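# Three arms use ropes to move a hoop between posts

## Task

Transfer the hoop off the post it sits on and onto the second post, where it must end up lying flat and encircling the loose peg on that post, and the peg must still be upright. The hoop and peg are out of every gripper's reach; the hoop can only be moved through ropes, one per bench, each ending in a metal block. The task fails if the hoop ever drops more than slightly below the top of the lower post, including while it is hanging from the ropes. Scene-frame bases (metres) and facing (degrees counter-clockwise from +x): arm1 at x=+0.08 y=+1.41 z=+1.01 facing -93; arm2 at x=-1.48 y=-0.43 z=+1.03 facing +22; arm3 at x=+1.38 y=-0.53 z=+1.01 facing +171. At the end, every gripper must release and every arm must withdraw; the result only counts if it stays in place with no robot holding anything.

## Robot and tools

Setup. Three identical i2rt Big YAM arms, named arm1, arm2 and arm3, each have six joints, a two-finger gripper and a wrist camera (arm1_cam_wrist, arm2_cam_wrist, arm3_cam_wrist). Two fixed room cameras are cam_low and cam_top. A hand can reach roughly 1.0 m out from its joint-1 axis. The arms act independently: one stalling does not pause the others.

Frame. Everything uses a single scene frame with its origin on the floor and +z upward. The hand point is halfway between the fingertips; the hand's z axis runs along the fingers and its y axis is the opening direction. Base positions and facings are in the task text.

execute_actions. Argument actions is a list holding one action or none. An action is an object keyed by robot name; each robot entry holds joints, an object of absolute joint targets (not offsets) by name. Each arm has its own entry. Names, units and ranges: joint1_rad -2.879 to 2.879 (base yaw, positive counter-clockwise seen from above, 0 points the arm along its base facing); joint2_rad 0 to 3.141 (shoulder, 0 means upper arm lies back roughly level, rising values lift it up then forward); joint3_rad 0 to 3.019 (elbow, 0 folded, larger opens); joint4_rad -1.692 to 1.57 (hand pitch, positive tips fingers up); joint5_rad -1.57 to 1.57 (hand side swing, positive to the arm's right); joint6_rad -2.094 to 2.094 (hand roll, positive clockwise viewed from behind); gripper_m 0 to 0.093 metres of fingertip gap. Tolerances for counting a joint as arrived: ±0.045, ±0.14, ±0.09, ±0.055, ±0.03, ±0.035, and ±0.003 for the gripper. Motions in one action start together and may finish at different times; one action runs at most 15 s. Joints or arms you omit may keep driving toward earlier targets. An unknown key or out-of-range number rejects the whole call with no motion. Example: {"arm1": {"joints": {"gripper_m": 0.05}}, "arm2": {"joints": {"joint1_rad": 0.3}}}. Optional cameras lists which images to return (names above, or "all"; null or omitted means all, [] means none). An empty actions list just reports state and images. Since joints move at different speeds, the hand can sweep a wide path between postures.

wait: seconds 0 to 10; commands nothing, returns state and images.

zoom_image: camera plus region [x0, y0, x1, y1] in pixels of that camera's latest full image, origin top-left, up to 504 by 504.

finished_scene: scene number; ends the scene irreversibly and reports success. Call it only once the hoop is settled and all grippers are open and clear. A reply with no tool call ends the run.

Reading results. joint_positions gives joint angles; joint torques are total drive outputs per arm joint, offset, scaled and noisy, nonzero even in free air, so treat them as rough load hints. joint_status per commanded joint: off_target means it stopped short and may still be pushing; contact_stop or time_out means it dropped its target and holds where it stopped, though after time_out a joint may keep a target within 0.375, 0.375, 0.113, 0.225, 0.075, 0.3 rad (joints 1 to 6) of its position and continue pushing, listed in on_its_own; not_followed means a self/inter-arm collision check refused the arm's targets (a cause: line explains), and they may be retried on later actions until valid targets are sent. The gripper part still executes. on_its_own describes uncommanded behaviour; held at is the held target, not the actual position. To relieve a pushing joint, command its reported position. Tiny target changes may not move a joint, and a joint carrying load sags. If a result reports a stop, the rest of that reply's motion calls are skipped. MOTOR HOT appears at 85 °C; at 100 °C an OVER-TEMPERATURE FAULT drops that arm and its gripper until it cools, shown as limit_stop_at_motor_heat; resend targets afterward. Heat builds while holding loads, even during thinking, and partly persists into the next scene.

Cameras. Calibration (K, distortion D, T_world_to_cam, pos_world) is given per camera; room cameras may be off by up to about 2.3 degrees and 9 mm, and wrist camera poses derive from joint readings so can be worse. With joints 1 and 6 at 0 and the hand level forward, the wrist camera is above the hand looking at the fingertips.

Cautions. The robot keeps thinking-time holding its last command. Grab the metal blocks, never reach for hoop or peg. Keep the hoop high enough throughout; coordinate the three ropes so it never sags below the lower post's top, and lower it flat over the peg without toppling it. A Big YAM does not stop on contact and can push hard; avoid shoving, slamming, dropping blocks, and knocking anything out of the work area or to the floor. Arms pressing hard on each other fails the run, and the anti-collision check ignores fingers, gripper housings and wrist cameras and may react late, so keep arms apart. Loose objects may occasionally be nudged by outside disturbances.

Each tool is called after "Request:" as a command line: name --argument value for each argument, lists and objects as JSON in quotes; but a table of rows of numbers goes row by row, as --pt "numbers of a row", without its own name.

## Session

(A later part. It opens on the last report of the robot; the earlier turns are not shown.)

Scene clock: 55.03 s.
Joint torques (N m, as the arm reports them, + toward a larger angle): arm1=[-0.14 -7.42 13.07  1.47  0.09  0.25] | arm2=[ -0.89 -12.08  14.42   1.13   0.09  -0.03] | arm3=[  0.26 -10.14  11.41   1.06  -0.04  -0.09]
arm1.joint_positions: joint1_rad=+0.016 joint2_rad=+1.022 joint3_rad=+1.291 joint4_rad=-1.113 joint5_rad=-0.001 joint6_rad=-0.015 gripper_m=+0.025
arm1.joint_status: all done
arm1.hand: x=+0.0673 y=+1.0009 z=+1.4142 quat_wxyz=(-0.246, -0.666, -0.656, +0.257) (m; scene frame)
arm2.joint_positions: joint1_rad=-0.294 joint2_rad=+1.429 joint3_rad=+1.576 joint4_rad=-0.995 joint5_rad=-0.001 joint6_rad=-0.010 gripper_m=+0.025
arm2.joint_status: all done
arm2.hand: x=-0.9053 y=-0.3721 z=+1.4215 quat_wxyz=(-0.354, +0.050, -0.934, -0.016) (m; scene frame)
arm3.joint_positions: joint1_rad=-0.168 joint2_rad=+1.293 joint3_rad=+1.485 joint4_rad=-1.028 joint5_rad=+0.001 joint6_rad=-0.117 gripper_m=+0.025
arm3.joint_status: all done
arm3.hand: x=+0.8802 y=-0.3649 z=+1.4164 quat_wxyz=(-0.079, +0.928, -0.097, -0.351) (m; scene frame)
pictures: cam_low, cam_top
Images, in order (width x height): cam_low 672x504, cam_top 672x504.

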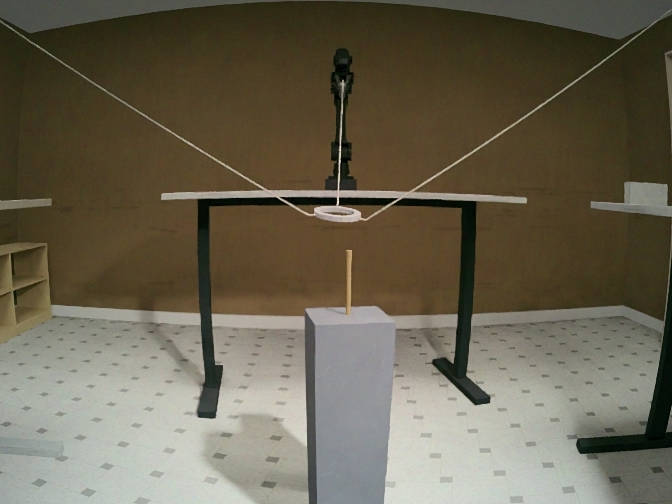

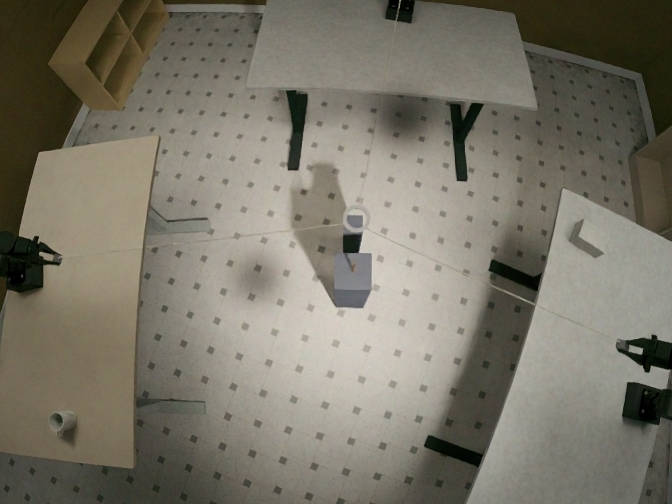

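Request:
execute_actions --actions '[{"arm1":{"joints":{"joint2_rad":1.18,"joint3_rad":1.40,"joint4_rad":-1.0}},"arm2":{"joints":{"joint1_rad":-0.46,"joint4_rad":-0.94}},"arm3":{"joints":{"joint1_rad":0.02,"joint2_rad":1.23,"joint4_rad":-1.13}}}]' --cameras '["cam_low","cam_top"]'

Scene clock: 61.93 s.
Joint torques (N m, as the arm reports them, + toward a larger angle): arm1=[ -0.2  -12.07  13.41   3.05   0.08   0.25] | arm2=[ -1.23 -12.03  14.28   2.13   0.09  -0.03] | arm3=[ -0.17 -10.28  11.2    0.99  -0.02  -0.09]
arm1.joint_positions: joint1_rad=+0.016 joint2_rad=+1.202 joint3_rad=+1.354 joint4_rad=-1.022 joint5_rad=-0.001 joint6_rad=-0.015 gripper_m=+0.025
arm1.joint_status: all done
arm1.hand: x=+0.0650 y=+0.9300 z=+1.3853 quat_wxyz=(-0.237, -0.669, -0.659, +0.248) (m; scene frame)
arm2.joint_positions: joint1_rad=-0.461 joint2_rad=+1.430 joint3_rad=+1.576 joint4_rad=-0.959 joint5_rad=-0.001 joint6_rad=-0.010 gripper_m=+0.025
arm2.joint_status: all done
arm2.hand: x=-0.8974 y=-0.4688 z=+1.4273 quat_wxyz=(-0.370, -0.028, -0.928, +0.014) (m; scene frame)
arm3.joint_positions: joint1_rad=+0.028 joint2_rad=+1.248 joint3_rad=+1.485 joint4_rad=-1.118 joint5_rad=+0.000 joint6_rad=-0.117 gripper_m=+0.025
arm3.joint_status: all done
arm3.hand: x=+0.8863 y=-0.4686 z=+1.4243 quat_wxyz=(-0.041, +0.941, -0.006, -0.336) (m; scene frame)
pictures: cam_low, cam_top
Images, in order (width x height): cam_low 672x504, cam_top 672x504.

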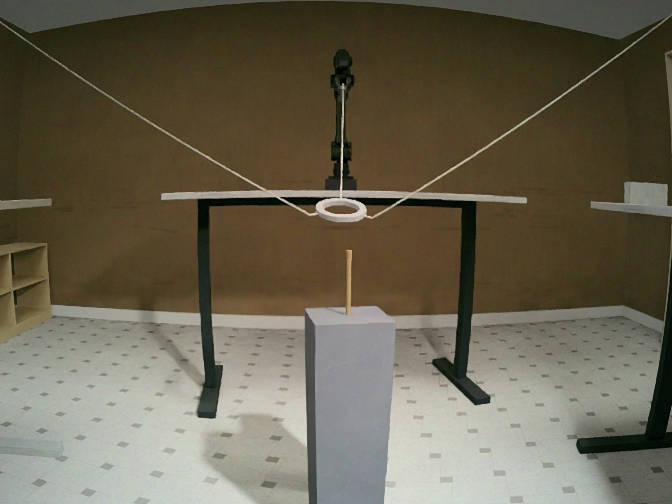

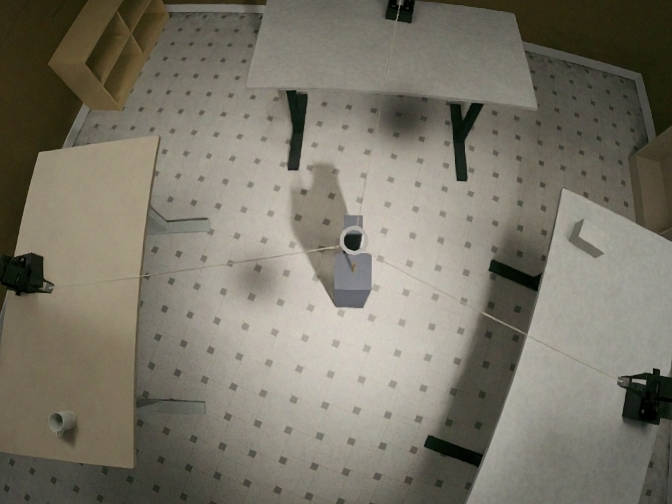

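Request:
execute_actions --actions '[{"arm1":{"joints":{"joint3_rad":1.0,"joint4_rad":-0.55}},"arm2":{"joints":{"joint2_rad":1.365}},"arm3":{"joints":{"joint2_rad":1.15}}}]' --cameras '["cam_low","cam_top"]'

Request:
zoom_image --camera "cam_top" --region '[305,215,405,315]'

Scene clock: 69.93 s.
Joint torques (N m, as the arm reports them, + toward a larger angle): arm1=[ -0.15 -10.33  10.66   3.29   0.09   0.25] | arm2=[ -1.21 -11.48  14.53   2.12   0.07  -0.05] | arm3=[-0.16 -7.15 11.13  1.18 -0.02 -0.09]
arm1.joint_positions: joint1_rad=+0.016 joint2_rad=+1.188 joint3_rad=+0.989 joint4_rad=-0.576 joint5_rad=-0.001 joint6_rad=-0.015 gripper_m=+0.025
arm1.joint_status: all done
arm1.hand: x=+0.0648 y=+0.9211 z=+1.2669 quat_wxyz=(-0.268, -0.657, -0.647, +0.280) (m; scene frame)
arm2.joint_positions: joint1_rad=-0.461 joint2_rad=+1.376 joint3_rad=+1.576 joint4_rad=-0.959 joint5_rad=-0.001 joint6_rad=-0.010 gripper_m=+0.025
arm2.joint_status: all done
arm2.hand: x=-0.9121 y=-0.4678 z=+1.4568 quat_wxyz=(-0.395, -0.027, -0.918, +0.015) (m; scene frame)
arm3.joint_positions: joint1_rad=+0.028 joint2_rad=+1.153 joint3_rad=+1.485 joint4_rad=-1.119 joint5_rad=+0.000 joint6_rad=-0.117 gripper_m=+0.025
arm3.joint_status: all done
arm3.hand: x=+0.9150 y=-0.4722 z=+1.4677 quat_wxyz=(-0.046, +0.924, -0.006, -0.380) (m; scene frame)
pictures: cam_low, cam_top
Images, in order (width x height): cam_low 672x504, cam_top 672x504.

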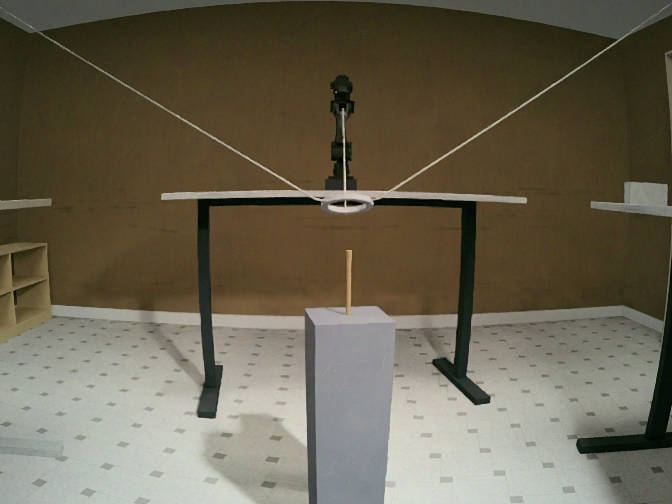

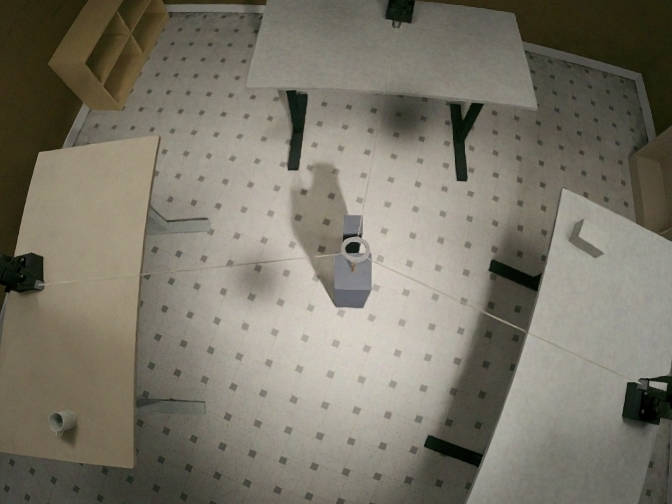

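Region (305, 215, 405, 315) of cam_top's 672x504 image, scaled by 5.040, with more detail than that image has.

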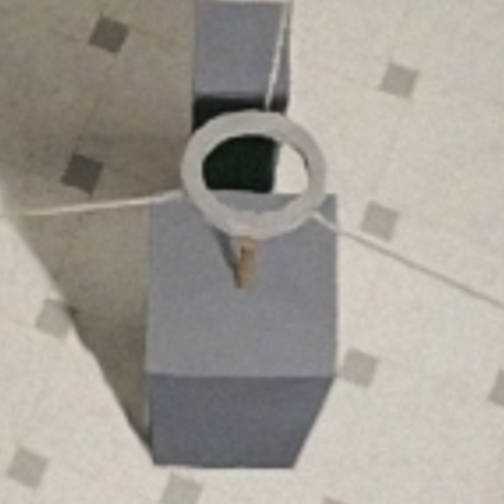

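Tilted the other way now; possibly rocking. Look again.

Request:
execute_actions --actions '[]' --cameras '["cam_low","cam_top"]'

Request:
zoom_image --camera "cam_top" --region '[305,215,405,315]'

Scene clock: 72.43 s.
Joint torques (N m, as the arm reports them, + toward a larger angle): arm1=[ -0.17 -10.66  10.6    3.3    0.09   0.25] | arm2=[ -1.71 -11.39  14.59   2.38   0.05  -0.01] | arm3=[-0.14 -7.33 11.14  1.16 -0.02 -0.09]
arm1.joint_positions: joint1_rad=+0.016 joint2_rad=+1.188 joint3_rad=+0.989 joint4_rad=-0.576 joint5_rad=-0.001 joint6_rad=-0.015 gripper_m=+0.025
arm1.joint_status: all done
arm1.hand: x=+0.0648 y=+0.9211 z=+1.2669 quat_wxyz=(-0.268, -0.657, -0.647, +0.280) (m; scene frame)
arm2.joint_positions: joint1_rad=-0.461 joint2_rad=+1.376 joint3_rad=+1.576 joint4_rad=-0.959 joint5_rad=-0.001 joint6_rad=-0.010 gripper_m=+0.025
arm2.joint_status: all done
arm2.hand: x=-0.9121 y=-0.4678 z=+1.4568 quat_wxyz=(-0.395, -0.027, -0.918, +0.015) (m; scene frame)
arm3.joint_positions: joint1_rad=+0.028 joint2_rad=+1.153 joint3_rad=+1.485 joint4_rad=-1.119 joint5_rad=+0.000 joint6_rad=-0.117 gripper_m=+0.025
arm3.joint_status: all done
arm3.hand: x=+0.9150 y=-0.4722 z=+1.4677 quat_wxyz=(-0.046, +0.924, -0.006, -0.380) (m; scene frame)
pictures: cam_low, cam_top
Images, in order (width x height): cam_low 672x504, cam_top 672x504.

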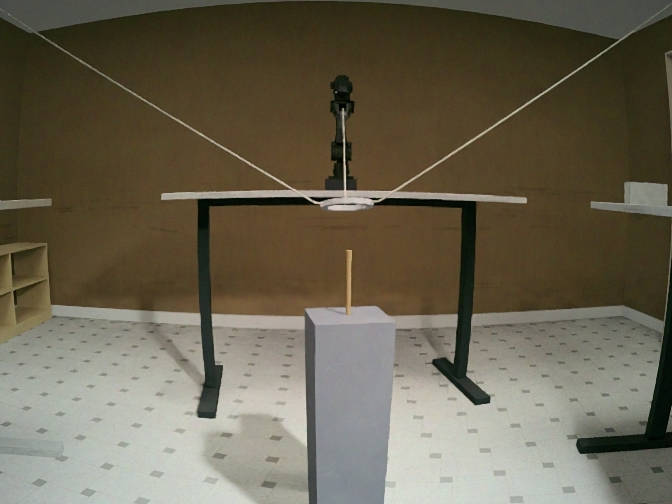

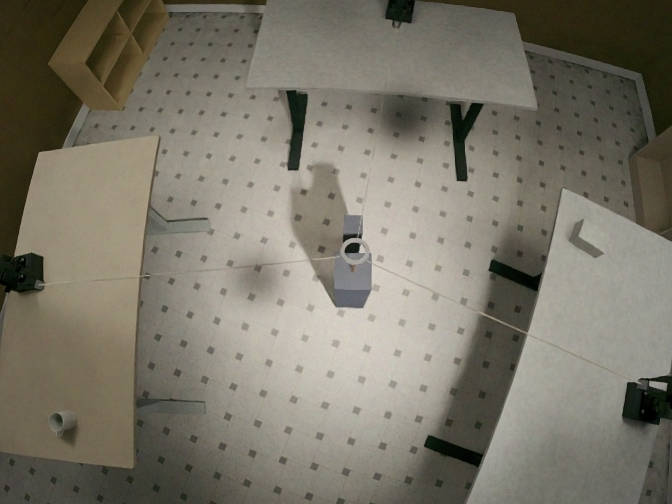

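Region (305, 215, 405, 315) of cam_top's 672x504 image, scaled by 5.040, with more detail than that image has.

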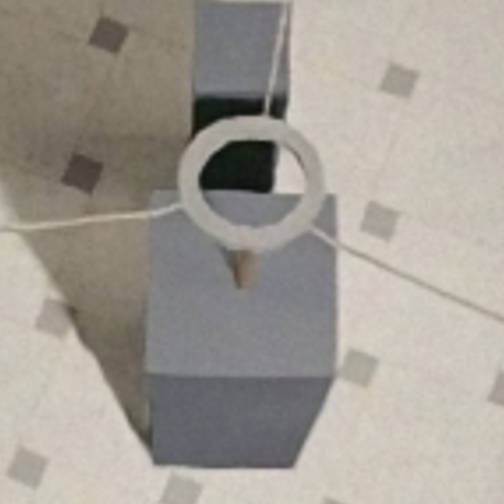

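Request:
execute_actions --actions '[{"arm1":{"joints":{"joint2_rad":1.26,"joint4_rad":-0.42}},"arm2":{"joints":{"joint2_rad":1.43}},"arm3":{"joints":{"joint2_rad":1.205}}}]' --cameras '[]'

Request:
wait --seconds 4

Request:
zoom_image --camera "cam_top" --region '[305,215,405,315]'

Scene clock: 77.83 s.
Joint torques (N m, as the arm reports them, + toward a larger angle): arm1=[ -0.1  -11.58  10.41   3.41   0.09   0.25] | arm2=[ -1.39 -13.05  14.39   2.21   0.03  -0.04] | arm3=[ -0.19 -10.04  11.28   1.07  -0.02  -0.09]
arm1.joint_positions: joint1_rad=+0.016 joint2_rad=+1.267 joint3_rad=+0.989 joint4_rad=-0.447 joint5_rad=-0.001 joint6_rad=-0.015 gripper_m=+0.025
arm1.joint_status: all done
arm1.hand: x=+0.0638 y=+0.8899 z=+1.2514 quat_wxyz=(-0.284, -0.650, -0.640, +0.297) (m; scene frame)
arm2.joint_positions: joint1_rad=-0.461 joint2_rad=+1.447 joint3_rad=+1.576 joint4_rad=-0.958 joint5_rad=-0.001 joint6_rad=-0.010 gripper_m=+0.025
arm2.joint_status: all done
arm2.hand: x=-0.8928 y=-0.4691 z=+1.4178 quat_wxyz=(-0.363, -0.028, -0.931, +0.014) (m; scene frame)
arm3.joint_positions: joint1_rad=+0.028 joint2_rad=+1.220 joint3_rad=+1.485 joint4_rad=-1.119 joint5_rad=+0.000 joint6_rad=-0.117 gripper_m=+0.025
arm3.joint_status: all done
arm3.hand: x=+0.8941 y=-0.4696 z=+1.4369 quat_wxyz=(-0.043, +0.936, -0.006, -0.349) (m; scene frame)
pictures: none
No camera images: the call's "cameras" was empty. Leave "cameras" out to get every camera's image.

Scene clock: 81.83 s.
Joint torques (N m, as the arm reports them, + toward a larger angle): arm1=[ -0.15 -11.9   10.47   3.39   0.09   0.25] | arm2=[ -1.09 -13.68  14.41   2.     0.06   0.01] | arm3=[-0.14 -9.77 11.22  1.08 -0.02 -0.09]
arm1.joint_positions: joint1_rad=+0.016 joint2_rad=+1.267 joint3_rad=+0.989 joint4_rad=-0.447 joint5_rad=-0.001 joint6_rad=-0.015 gripper_m=+0.025
arm1.joint_status: all done
arm1.hand: x=+0.0638 y=+0.8899 z=+1.2514 quat_wxyz=(-0.284, -0.650, -0.640, +0.297) (m; scene frame)
arm2.joint_positions: joint1_rad=-0.461 joint2_rad=+1.447 joint3_rad=+1.576 joint4_rad=-0.958 joint5_rad=-0.001 joint6_rad=-0.010 gripper_m=+0.025
arm2.joint_status: all done
arm2.hand: x=-0.8928 y=-0.4691 z=+1.4178 quat_wxyz=(-0.363, -0.028, -0.931, +0.014) (m; scene frame)
arm3.joint_positions: joint1_rad=+0.028 joint2_rad=+1.220 joint3_rad=+1.485 joint4_rad=-1.119 joint5_rad=+0.000 joint6_rad=-0.117 gripper_m=+0.025
arm3.joint_status: all done
arm3.hand: x=+0.8941 y=-0.4696 z=+1.4369 quat_wxyz=(-0.043, +0.936, -0.006, -0.349) (m; scene frame)
wait: 4.00 s; at rest by 0.27 s
pictures: arm1_cam_wrist, arm2_cam_wrist, arm3_cam_wrist, cam_low, cam_top
camera_calibration (this result's frames):
arm1_cam_wrist: T_world_to_cam=[[-0.99959, 0.0259492, 0.0120802, 0.0271149], [0.0227223, 0.976036, -0.216419, -0.592928], [-0.0174066, -0.216055, -0.976226, 1.53474], [0, 0, 0, 1]] pos_world=[0.0672911, 0.909604, 1.3696]
arm2_cam_wrist: T_world_to_cam=[[-0.0691208, -0.997186, 0.0290319, -0.574472], [-0.991075, 0.0653139, -0.11621, -0.677327], [0.113987, -0.0368053, -0.9928, 1.61318], [0, 0, 0, 1]] pos_world=[-0.89487, -0.469243, 1.53953]
arm3_cam_wrist: T_world_to_cam=[[0.0407463, 0.996319, 0.0754265, 0.329098], [0.993775, -0.0325769, -0.106536, -0.747816], [-0.103687, 0.0792979, -0.991444, 1.67979], [0, 0, 0, 1]] pos_world=[0.903923, -0.485451, 1.56092]
Images, in order (width x height): arm1_cam_wrist 616x616, arm2_cam_wrist 616x616, arm3_cam_wrist 616x616, cam_low 672x504, cam_top 672x504.

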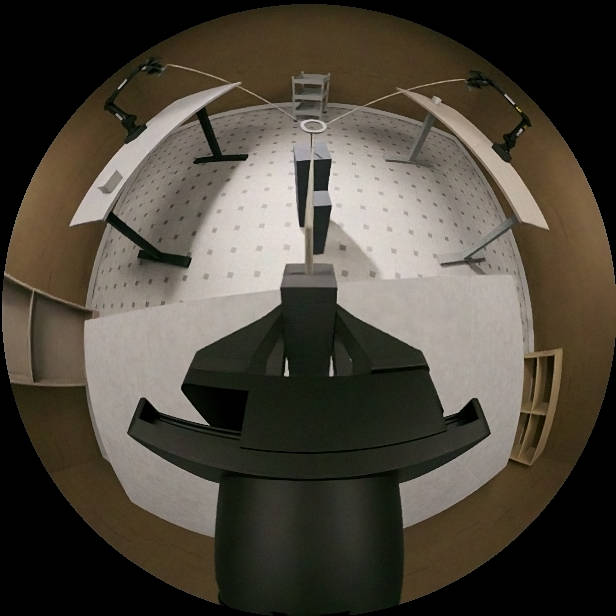

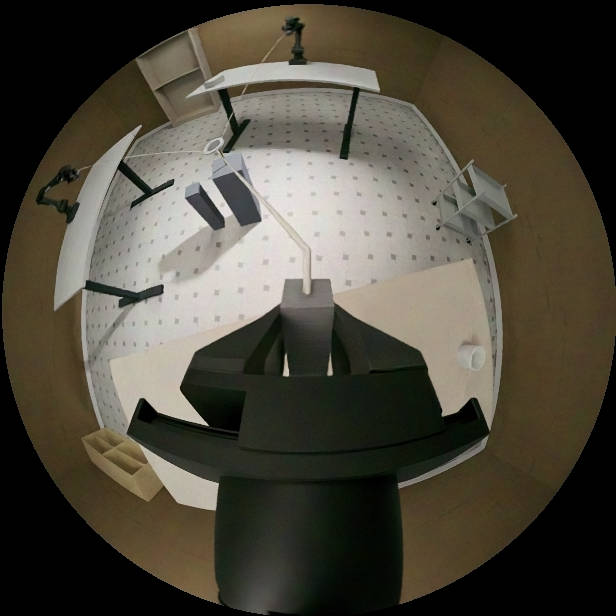

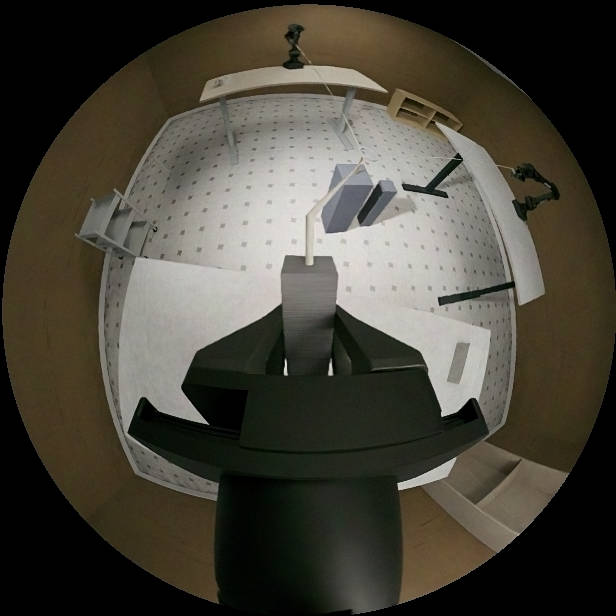

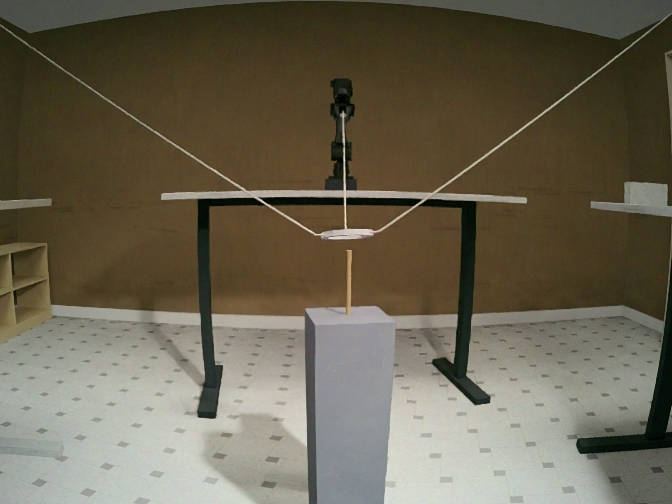

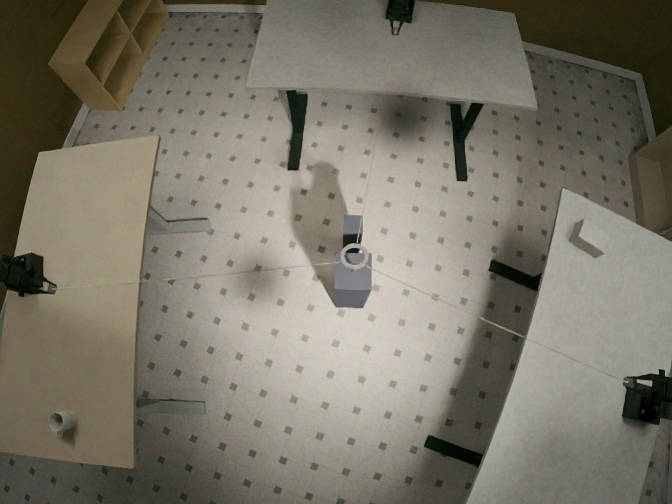

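Region (305, 215, 405, 315) of cam_top's 672x504 image, scaled by 5.040, with more detail than that image has.

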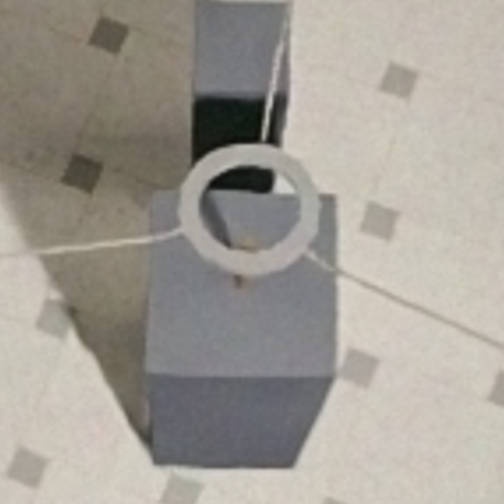

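Request:
execute_actions --actions '[{"arm1":{"joints":{"joint2_rad":1.345,"joint4_rad":-0.29}},"arm2":{"joints":{"joint1_rad":-0.505,"joint3_rad":1.51}},"arm3":{"joints":{"joint1_rad":0.075,"joint3_rad":1.44}}}]' --cameras '["cam_low","cam_top"]'

Request:
zoom_image --camera "cam_top" --region '[305,215,405,315]'

Scene clock: 88.67 s.
Joint torques (N m, as the arm reports them, + toward a larger angle): arm1=[ -0.15 -13.17  10.35   3.47   0.08   0.25] | arm2=[ -1.41 -13.68   9.88   2.1    0.06  -0.01] | arm3=[ 1.28 -9.79 10.12  1.09 -0.02 -0.09]
arm1.joint_positions: joint1_rad=+0.016 joint2_rad=+1.353 joint3_rad=+0.989 joint4_rad=-0.317 joint5_rad=-0.001 joint6_rad=-0.015 gripper_m=+0.025
arm1.joint_status: all done
arm1.hand: x=+0.0629 y=+0.8605 z=+1.2316 quat_wxyz=(-0.298, -0.643, -0.633, +0.311) (m; scene frame)
arm2.joint_positions: joint1_rad=-0.501 joint2_rad=+1.443 joint3_rad=+1.510 joint4_rad=-0.954 joint5_rad=-0.001 joint6_rad=-0.010 gripper_m=+0.025
arm2.joint_status: all done
arm2.hand: x=-0.9049 y=-0.4917 z=+1.3849 quat_wxyz=(-0.335, -0.047, -0.941, +0.020) (m; scene frame)
arm3.joint_positions: joint1_rad=+0.062 joint2_rad=+1.219 joint3_rad=+1.422 joint4_rad=-1.120 joint5_rad=+0.000 joint6_rad=-0.117 gripper_m=+0.025
arm3.joint_status: all done
arm3.hand: x=+0.8996 y=-0.4867 z=+1.4041 quat_wxyz=(-0.033, +0.947, +0.010, -0.320) (m; scene frame)
pictures: cam_low, cam_top
Images, in order (width x height): cam_low 672x504, cam_top 672x504.

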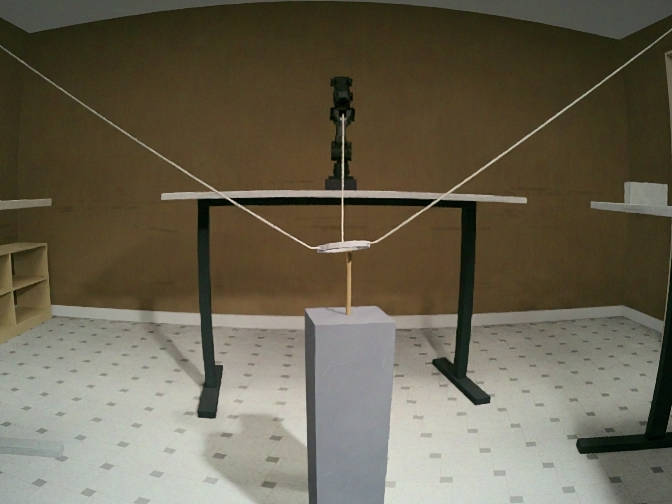

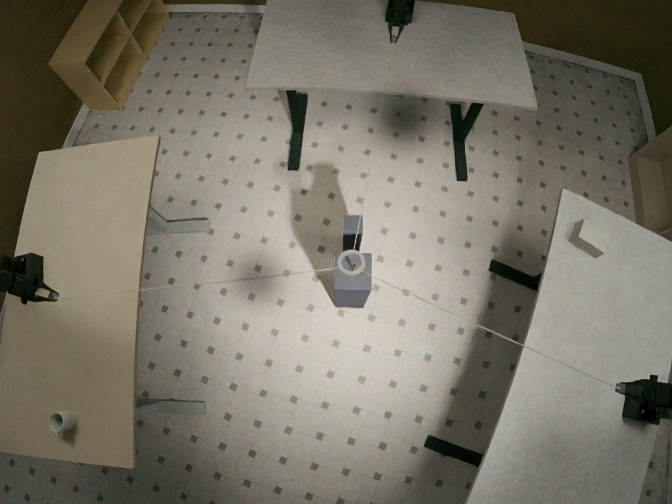

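Region (305, 215, 405, 315) of cam_top's 672x504 image, scaled by 5.040, with more detail than that image has.

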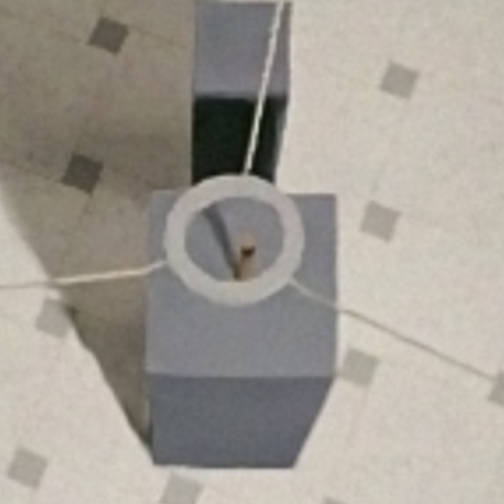

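Request:
execute_actions --actions '[{"arm1":{"joints":{"joint2_rad":1.425,"joint4_rad":-0.17}},"arm2":{"joints":{"joint2_rad":1.525}},"arm3":{"joints":{"joint3_rad":1.32,"joint4_rad":-0.98}}}]' --cameras '["cam_low","cam_top"]'

Request:
zoom_image --camera "cam_top" --region '[305,215,405,315]'

Scene clock: 92.97 s.
Joint torques (N m, as the arm reports them, + toward a larger angle): arm1=[ -0.12 -14.06  10.03   3.59   0.09   0.25] | arm2=[ -2.04 -14.93   9.9    1.75   0.05  -0.01] | arm3=[ 1.31 -9.38 10.4   2.87 -0.02 -0.09]
arm1.joint_positions: joint1_rad=+0.016 joint2_rad=+1.431 joint3_rad=+0.989 joint4_rad=-0.198 joint5_rad=-0.001 joint6_rad=-0.015 gripper_m=+0.025
arm1.joint_status: all done
arm1.hand: x=+0.0621 y=+0.8359 z=+1.2121 quat_wxyz=(-0.310, -0.637, -0.627, +0.324) (m; scene frame)
arm2.joint_positions: joint1_rad=-0.501 joint2_rad=+1.546 joint3_rad=+1.510 joint4_rad=-0.954 joint5_rad=-0.001 joint6_rad=-0.010 gripper_m=+0.025
arm2.joint_status: all done
arm2.hand: x=-0.8852 y=-0.4939 z=+1.3265 quat_wxyz=(-0.287, -0.048, -0.957, +0.017) (m; scene frame)
arm3.joint_positions: joint1_rad=+0.062 joint2_rad=+1.216 joint3_rad=+1.299 joint4_rad=-1.007 joint5_rad=+0.000 joint6_rad=-0.117 gripper_m=+0.025
arm3.joint_status: all done
arm3.hand: x=+0.8954 y=-0.4863 z=+1.3575 quat_wxyz=(-0.033, +0.948, +0.010, -0.316) (m; scene frame)
pictures: cam_low, cam_top
Images, in order (width x height): cam_low 672x504, cam_top 672x504.

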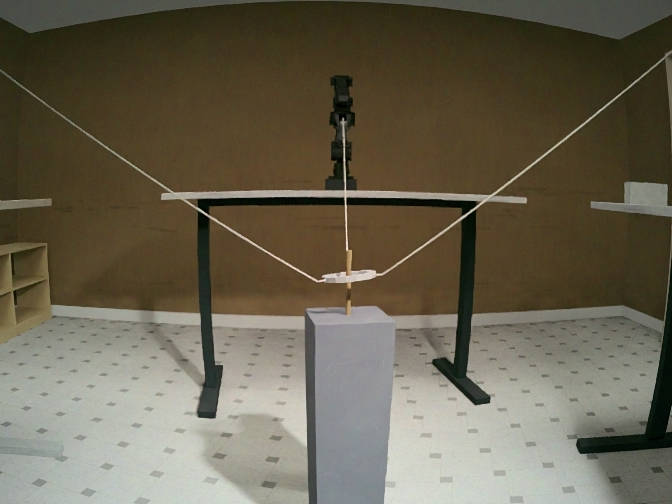

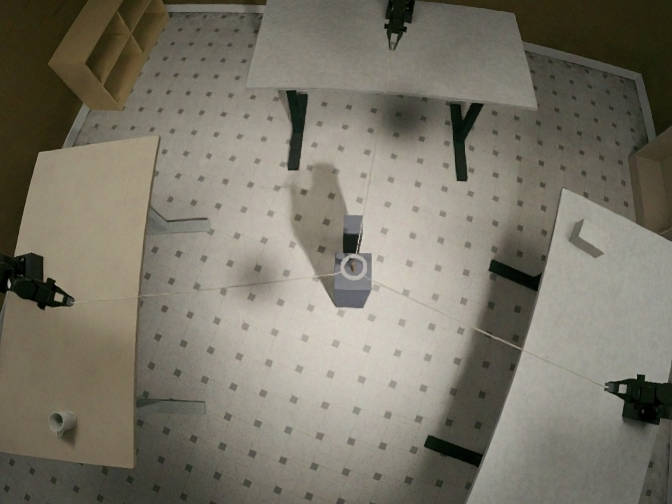

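Region (305, 215, 405, 315) of cam_top's 672x504 image, scaled by 5.040, with more detail than that image has.

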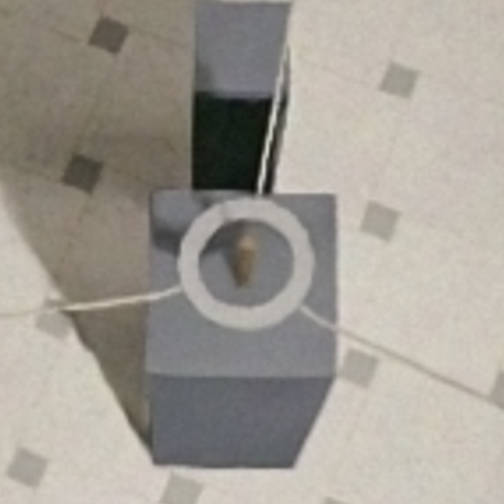

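Request:
execute_actions --actions '[{"arm1":{"joints":{"joint2_rad":1.545}},"arm2":{"joints":{"joint2_rad":1.63}},"arm3":{"joints":{"joint2_rad":1.31}}}]' --cameras '["cam_low"]'

Request:
execute_actions --actions '[{"arm1":{"joints":{"joint2_rad":1.75,"joint3_rad":1.2}},"arm2":{"joints":{"joint2_rad":1.78}},"arm3":{"joints":{"joint2_rad":1.5}}}]' --cameras '["cam_low","cam_top"]'

Scene clock: 96.87 s.
Joint torques (N m, as the arm reports them, + toward a larger angle): arm1=[ -0.22 -16.13   9.28   3.1    0.08   0.24] | arm2=[ -1.81 -16.53   9.85   1.37   0.01  -0.01] | arm3=[  1.29 -11.97  10.43   2.51  -0.03  -0.09]
arm1.joint_positions: joint1_rad=+0.016 joint2_rad=+1.559 joint3_rad=+0.989 joint4_rad=-0.191 joint5_rad=-0.001 joint6_rad=-0.015 gripper_m=+0.025
arm1.joint_status: all done
arm1.hand: x=+0.0619 y=+0.8297 z=+1.1413 quat_wxyz=(-0.272, -0.655, -0.645, +0.285) (m; scene frame)
arm2.joint_positions: joint1_rad=-0.501 joint2_rad=+1.648 joint3_rad=+1.510 joint4_rad=-0.953 joint5_rad=-0.001 joint6_rad=-0.010 gripper_m=+0.025
arm2.joint_status: all done
arm2.hand: x=-0.8716 y=-0.4954 z=+1.2673 quat_wxyz=(-0.238, -0.049, -0.970, +0.014) (m; scene frame)
arm3.joint_positions: joint1_rad=+0.062 joint2_rad=+1.330 joint3_rad=+1.299 joint4_rad=-1.004 joint5_rad=+0.000 joint6_rad=-0.117 gripper_m=+0.025
arm3.joint_status: all done
arm3.hand: x=+0.8734 y=-0.4842 z=+1.3043 quat_wxyz=(-0.028, +0.964, +0.010, -0.264) (m; scene frame)
pictures: cam_low
Images, in order (width x height): cam_low 672x504.

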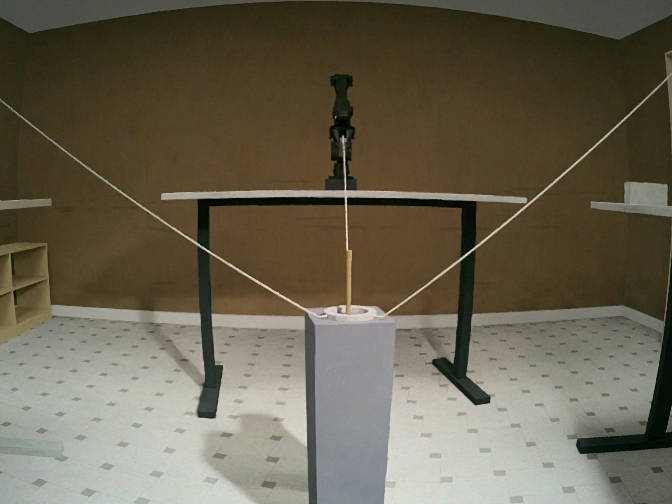

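Scene clock: 98.00 s.
Joint torques (N m, as the arm reports them, + toward a larger angle): arm1=[ -0.1  -17.92  12.1    3.01   0.08   0.25] | arm2=[ -1.02 -17.41   9.05   1.23   0.04  -0.04] | arm3=[  1.33 -14.56   9.85   2.    -0.03  -0.09]
arm1.joint_positions: joint1_rad=+0.016 joint2_rad=+1.751 joint3_rad=+1.152 joint4_rad=-0.190 joint5_rad=-0.001 joint6_rad=-0.015 gripper_m=+0.025
arm1.joint_status: all done
arm1.hand: x=+0.0601 y=+0.7694 z=+1.1085 quat_wxyz=(-0.264, -0.659, -0.649, +0.275) (m; scene frame)
arm2.joint_positions: joint1_rad=-0.501 joint2_rad=+1.797 joint3_rad=+1.510 joint4_rad=-0.952 joint5_rad=-0.001 joint6_rad=-0.010 gripper_m=+0.025
arm2.joint_status: all done
arm2.hand: x=-0.8627 y=-0.4964 z=+1.1790 quat_wxyz=(-0.166, -0.049, -0.985, +0.010) (m; scene frame)
arm3.joint_positions: joint1_rad=+0.062 joint2_rad=+1.518 joint3_rad=+1.299 joint4_rad=-1.000 joint5_rad=+0.000 joint6_rad=-0.117 gripper_m=+0.025
arm3.joint_status: all done
arm3.hand: x=+0.8510 y=-0.4822 z=+1.2111 quat_wxyz=(-0.018, +0.985, +0.011, -0.174) (m; scene frame)
pictures: cam_low, cam_top
Images, in order (width x height): cam_low 672x504, cam_top 672x504.

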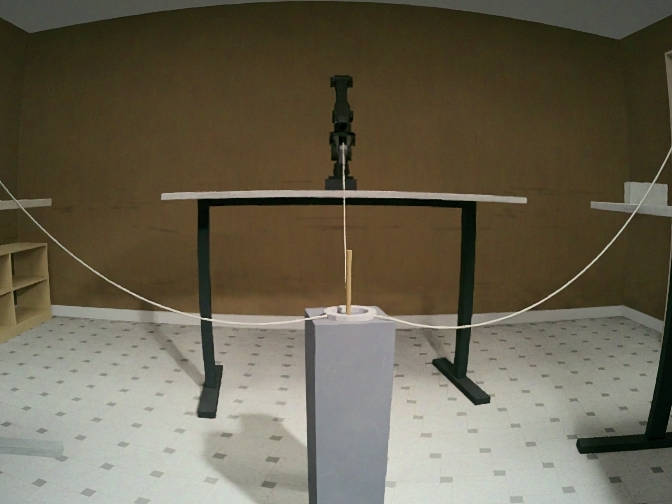

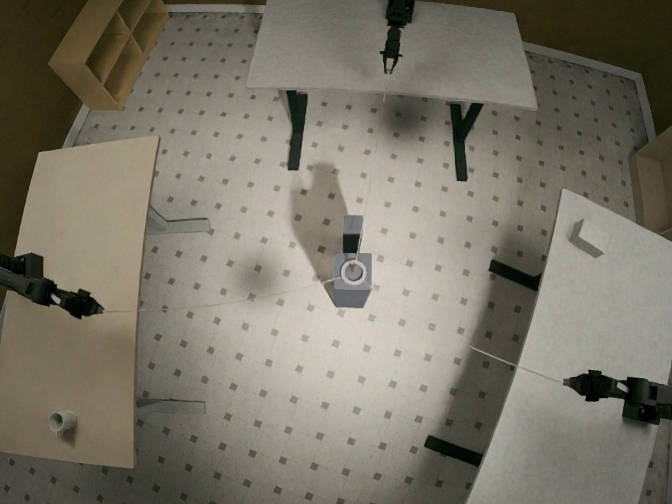

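Request:
execute_actions --actions '[{"arm1":{"joints":{"joint2_rad":2.0,"joint3_rad":1.545,"joint4_rad":-0.55}},"arm2":{"joints":{"joint1_rad":-0.2,"joint2_rad":2.06,"joint4_rad":-0.97}},"arm3":{"joints":{"joint1_rad":-0.1,"joint2_rad":2.0,"joint3_rad":1.5,"joint4_rad":-0.89}}}]' --cameras '[]'

Scene clock: 102.70 s.
Joint torques (N m, as the arm reports them, + toward a larger angle): arm1=[ -0.07 -22.92  12.38   1.11   0.08   0.25] | arm2=[ -0.3  -18.93   8.18   0.17   0.15  -0.03] | arm3=[  1.43 -20.46   9.03   0.84  -0.07  -0.09]
arm1.joint_positions: joint1_rad=+0.016 joint2_rad=+2.004 joint3_rad=+1.495 joint4_rad=-0.536 joint5_rad=-0.001 joint6_rad=-0.015 gripper_m=+0.025
arm1.joint_status: all done
arm1.hand: x=+0.0584 y=+0.7154 z=+1.0542 quat_wxyz=(-0.180, -0.688, -0.677, +0.188) (m; scene frame)
arm2.joint_positions: joint1_rad=-0.205 joint2_rad=+2.068 joint3_rad=+1.500 joint4_rad=-0.965 joint5_rad=-0.002 joint6_rad=-0.010 gripper_m=+0.025
arm2.joint_status: all done
arm2.hand: x=-0.8951 y=-0.3184 z=+1.0147 quat_wxyz=(-0.019, +0.098, -0.995, -0.003) (m; scene frame)
arm3.joint_positions: joint1_rad=-0.114 joint2_rad=+2.019 joint3_rad=+1.472 joint4_rad=-0.896 joint5_rad=+0.001 joint6_rad=-0.117 gripper_m=+0.025
arm3.joint_status: all done
arm3.hand: x=+0.7933 y=-0.3703 z=+1.0128 quat_wxyz=(-0.012, +0.995, -0.077, -0.063) (m; scene frame)
pictures: none
No camera images: the call's "cameras" was empty. Leave "cameras" out to get every camera's image.

Request:
execute_actions --actions '[{"arm1":{"joints":{"joint2_rad":2.04,"joint4_rad":-0.96}},"arm2":{"joints":{"joint2_rad":2.13}},"arm3":{"joints":{"joint2_rad":2.06,"joint4_rad":-0.97}}}]' --cameras '[]'

Request:
execute_actions --actions '[{"arm1":{"joints":{"joint2_rad":2.105}},"arm2":{"joints":{"joint2_rad":2.155}},"arm3":{"joints":{"joint2_rad":2.11}}}]' --cameras '["cam_top"]'

Scene clock: 106.70 s.
Joint torques (N m, as the arm reports them, + toward a larger angle): arm1=[ -0.15 -20.12  11.36   0.24   0.08   0.24] | arm2=[ -0.58 -17.89   8.03   0.13   0.1   -0.02] | arm3=[  1.41 -17.83   8.86  -0.35  -0.07  -0.09]
arm1.joint_positions: joint1_rad=+0.016 joint2_rad=+2.024 joint3_rad=+1.498 joint4_rad=-0.946 joint5_rad=-0.001 joint6_rad=-0.015 gripper_m=+0.025
arm1.joint_status: all done
arm1.hand: x=+0.0614 y=+0.8112 z=+1.0124 quat_wxyz=(-0.035, -0.712, -0.701, +0.036) (m; scene frame)
arm2.joint_positions: joint1_rad=-0.205 joint2_rad=+2.131 joint3_rad=+1.500 joint4_rad=-0.965 joint5_rad=-0.002 joint6_rad=-0.010 gripper_m=+0.025
arm2.joint_status: all done
arm2.hand: x=-0.9054 y=-0.3203 z=+0.9795 quat_wxyz=(+0.012, +0.098, -0.995, +0.000) (m; scene frame)
arm3.joint_positions: joint1_rad=-0.114 joint2_rad=+2.052 joint3_rad=+1.472 joint4_rad=-0.956 joint5_rad=+0.001 joint6_rad=-0.117 gripper_m=+0.025
arm3.joint_status: all done
arm3.hand: x=+0.8120 y=-0.3755 z=+0.9923 quat_wxyz=(-0.003, +0.997, -0.077, -0.017) (m; scene frame)
pictures: none
No camera images: the call's "cameras" was empty. Leave "cameras" out to get every camera's image.

Scene clock: 107.63 s.
Joint torques (N m, as the arm reports them, + toward a larger angle): arm1=[ -0.12 -21.55  10.14   0.17   0.08   0.25] | arm2=[ -1.1  -17.39   7.77   0.03   0.1   -0.06] | arm3=[  1.24 -18.     8.47  -0.35  -0.05  -0.09]
arm1.joint_positions: joint1_rad=+0.016 joint2_rad=+2.101 joint3_rad=+1.508 joint4_rad=-0.946 joint5_rad=-0.001 joint6_rad=-0.015 gripper_m=+0.025
arm1.joint_status: all done
arm1.hand: x=+0.0616 y=+0.8182 z=+0.9710 quat_wxyz=(-0.012, -0.713, -0.701, +0.011) (m; scene frame)
arm2.joint_positions: joint1_rad=-0.205 joint2_rad=+2.140 joint3_rad=+1.500 joint4_rad=-0.965 joint5_rad=-0.002 joint6_rad=-0.010 gripper_m=+0.025
arm2.joint_status: all done
arm2.hand: x=-0.9072 y=-0.3207 z=+0.9739 quat_wxyz=(+0.017, +0.098, -0.995, +0.001) (m; scene frame)
arm3.joint_positions: joint1_rad=-0.114 joint2_rad=+2.099 joint3_rad=+1.472 joint4_rad=-0.958 joint5_rad=+0.001 joint6_rad=-0.117 gripper_m=+0.025
arm3.joint_status: all done
arm3.hand: x=+0.8196 y=-0.3780 z=+0.9663 quat_wxyz=(+0.001, +0.997, -0.077, +0.006) (m; scene frame)
pictures: cam_top
Images, in order (width x height): cam_top 672x504.

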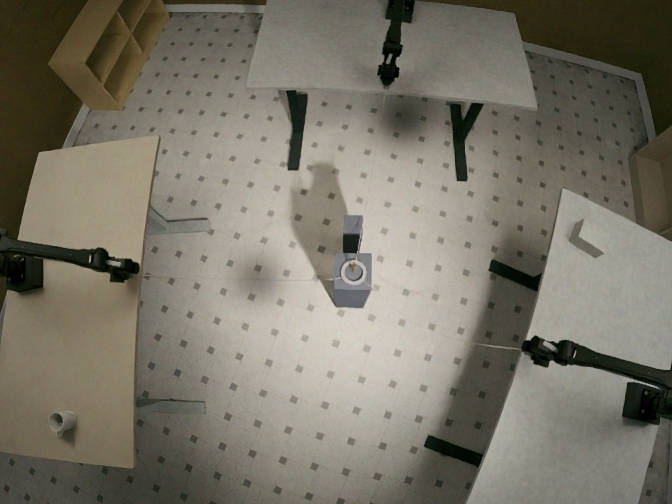

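Request:
execute_actions --actions '[{"arm1":{"joints":{"gripper_m":0.08}},"arm2":{"joints":{"gripper_m":0.08}},"arm3":{"joints":{"gripper_m":0.08}}}]' --cameras '[]'

Request:
execute_actions --actions '[{"arm1":{"joints":{"joint2_rad":1.5}},"arm2":{"joints":{"joint2_rad":1.5}},"arm3":{"joints":{"joint2_rad":1.5}}}]' --cameras '["cam_low","cam_top"]'

Scene clock: 112.07 s.
Joint torques (N m, as the arm reports them, + toward a larger angle): arm1=[ -0.12 -21.85  10.32   0.12   0.08   0.24] | arm2=[ -0.9  -17.52   7.87   0.1    0.14  -0.04] | arm3=[  1.42 -18.24   8.49  -0.4   -0.05  -0.09]
arm1.joint_positions: joint1_rad=+0.016 joint2_rad=+2.101 joint3_rad=+1.508 joint4_rad=-0.946 joint5_rad=-0.001 joint6_rad=-0.015 gripper_m=+0.080
arm1.joint_status: all done
arm1.hand: x=+0.0616 y=+0.8182 z=+0.9710 quat_wxyz=(-0.012, -0.713, -0.701, +0.011) (m; scene frame)
arm2.joint_positions: joint1_rad=-0.205 joint2_rad=+2.140 joint3_rad=+1.500 joint4_rad=-0.965 joint5_rad=-0.002 joint6_rad=-0.010 gripper_m=+0.080
arm2.joint_status: all done
arm2.hand: x=-0.9072 y=-0.3207 z=+0.9739 quat_wxyz=(+0.017, +0.098, -0.995, +0.001) (m; scene frame)
arm3.joint_positions: joint1_rad=-0.114 joint2_rad=+2.099 joint3_rad=+1.472 joint4_rad=-0.958 joint5_rad=+0.001 joint6_rad=-0.117 gripper_m=+0.080
arm3.joint_status: all done
arm3.hand: x=+0.8196 y=-0.3780 z=+0.9663 quat_wxyz=(+0.001, +0.997, -0.077, +0.006) (m; scene frame)
pictures: none
No camera images: the call's "cameras" was empty. Leave "cameras" out to get every camera's image.

Scene clock: 113.77 s.
Joint torques (N m, as the arm reports them, + toward a larger angle): arm1=[ -0.16 -14.3   10.58   1.39   0.09   0.25] | arm2=[ -1.7  -12.67  10.81   1.2    0.12  -0.03] | arm3=[  1.37 -12.61   9.71   0.83  -0.05  -0.09]
arm1.joint_positions: joint1_rad=+0.016 joint2_rad=+1.489 joint3_rad=+1.535 joint4_rad=-0.948 joint5_rad=-0.001 joint6_rad=-0.015 gripper_m=+0.080
arm1.joint_status: all done
arm1.hand: x=+0.0617 y=+0.8220 z=+1.3453 quat_wxyz=(-0.227, -0.673, -0.663, +0.237) (m; scene frame)
arm2.joint_positions: joint1_rad=-0.205 joint2_rad=+1.498 joint3_rad=+1.500 joint4_rad=-0.965 joint5_rad=-0.002 joint6_rad=-0.010 gripper_m=+0.080
arm2.joint_status: all done
arm2.hand: x=-0.9043 y=-0.3200 z=+1.3470 quat_wxyz=(-0.298, +0.094, -0.949, -0.027) (m; scene frame)
arm3.joint_positions: joint1_rad=-0.114 joint2_rad=+1.492 joint3_rad=+1.489 joint4_rad=-0.958 joint5_rad=+0.001 joint6_rad=-0.117 gripper_m=+0.080
arm3.joint_status: all done
arm3.hand: x=+0.8146 y=-0.3762 z=+1.3230 quat_wxyz=(-0.058, +0.951, -0.073, -0.295) (m; scene frame)
pictures: cam_low, cam_top
Images, in order (width x height): cam_low 672x504, cam_top 672x504.

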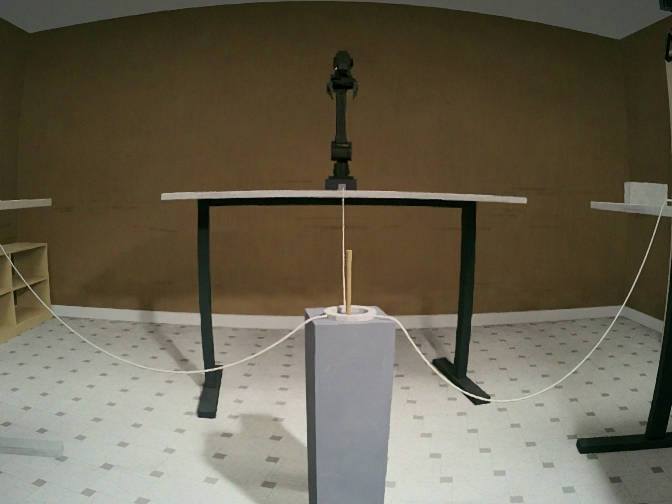

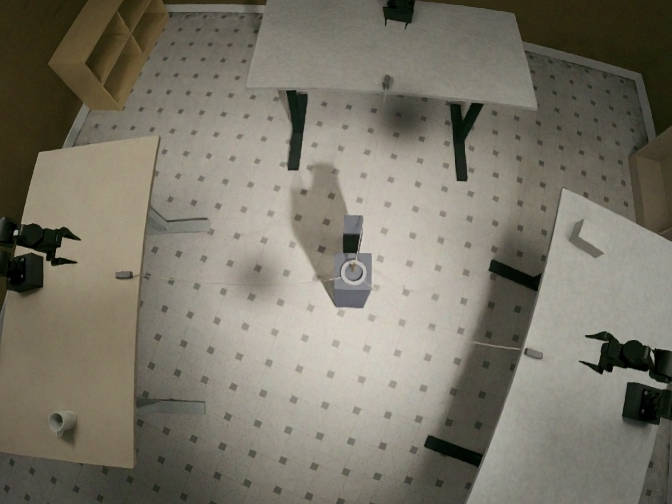

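Request:
finished_scene --scene 2

The scene is finished: the task was done.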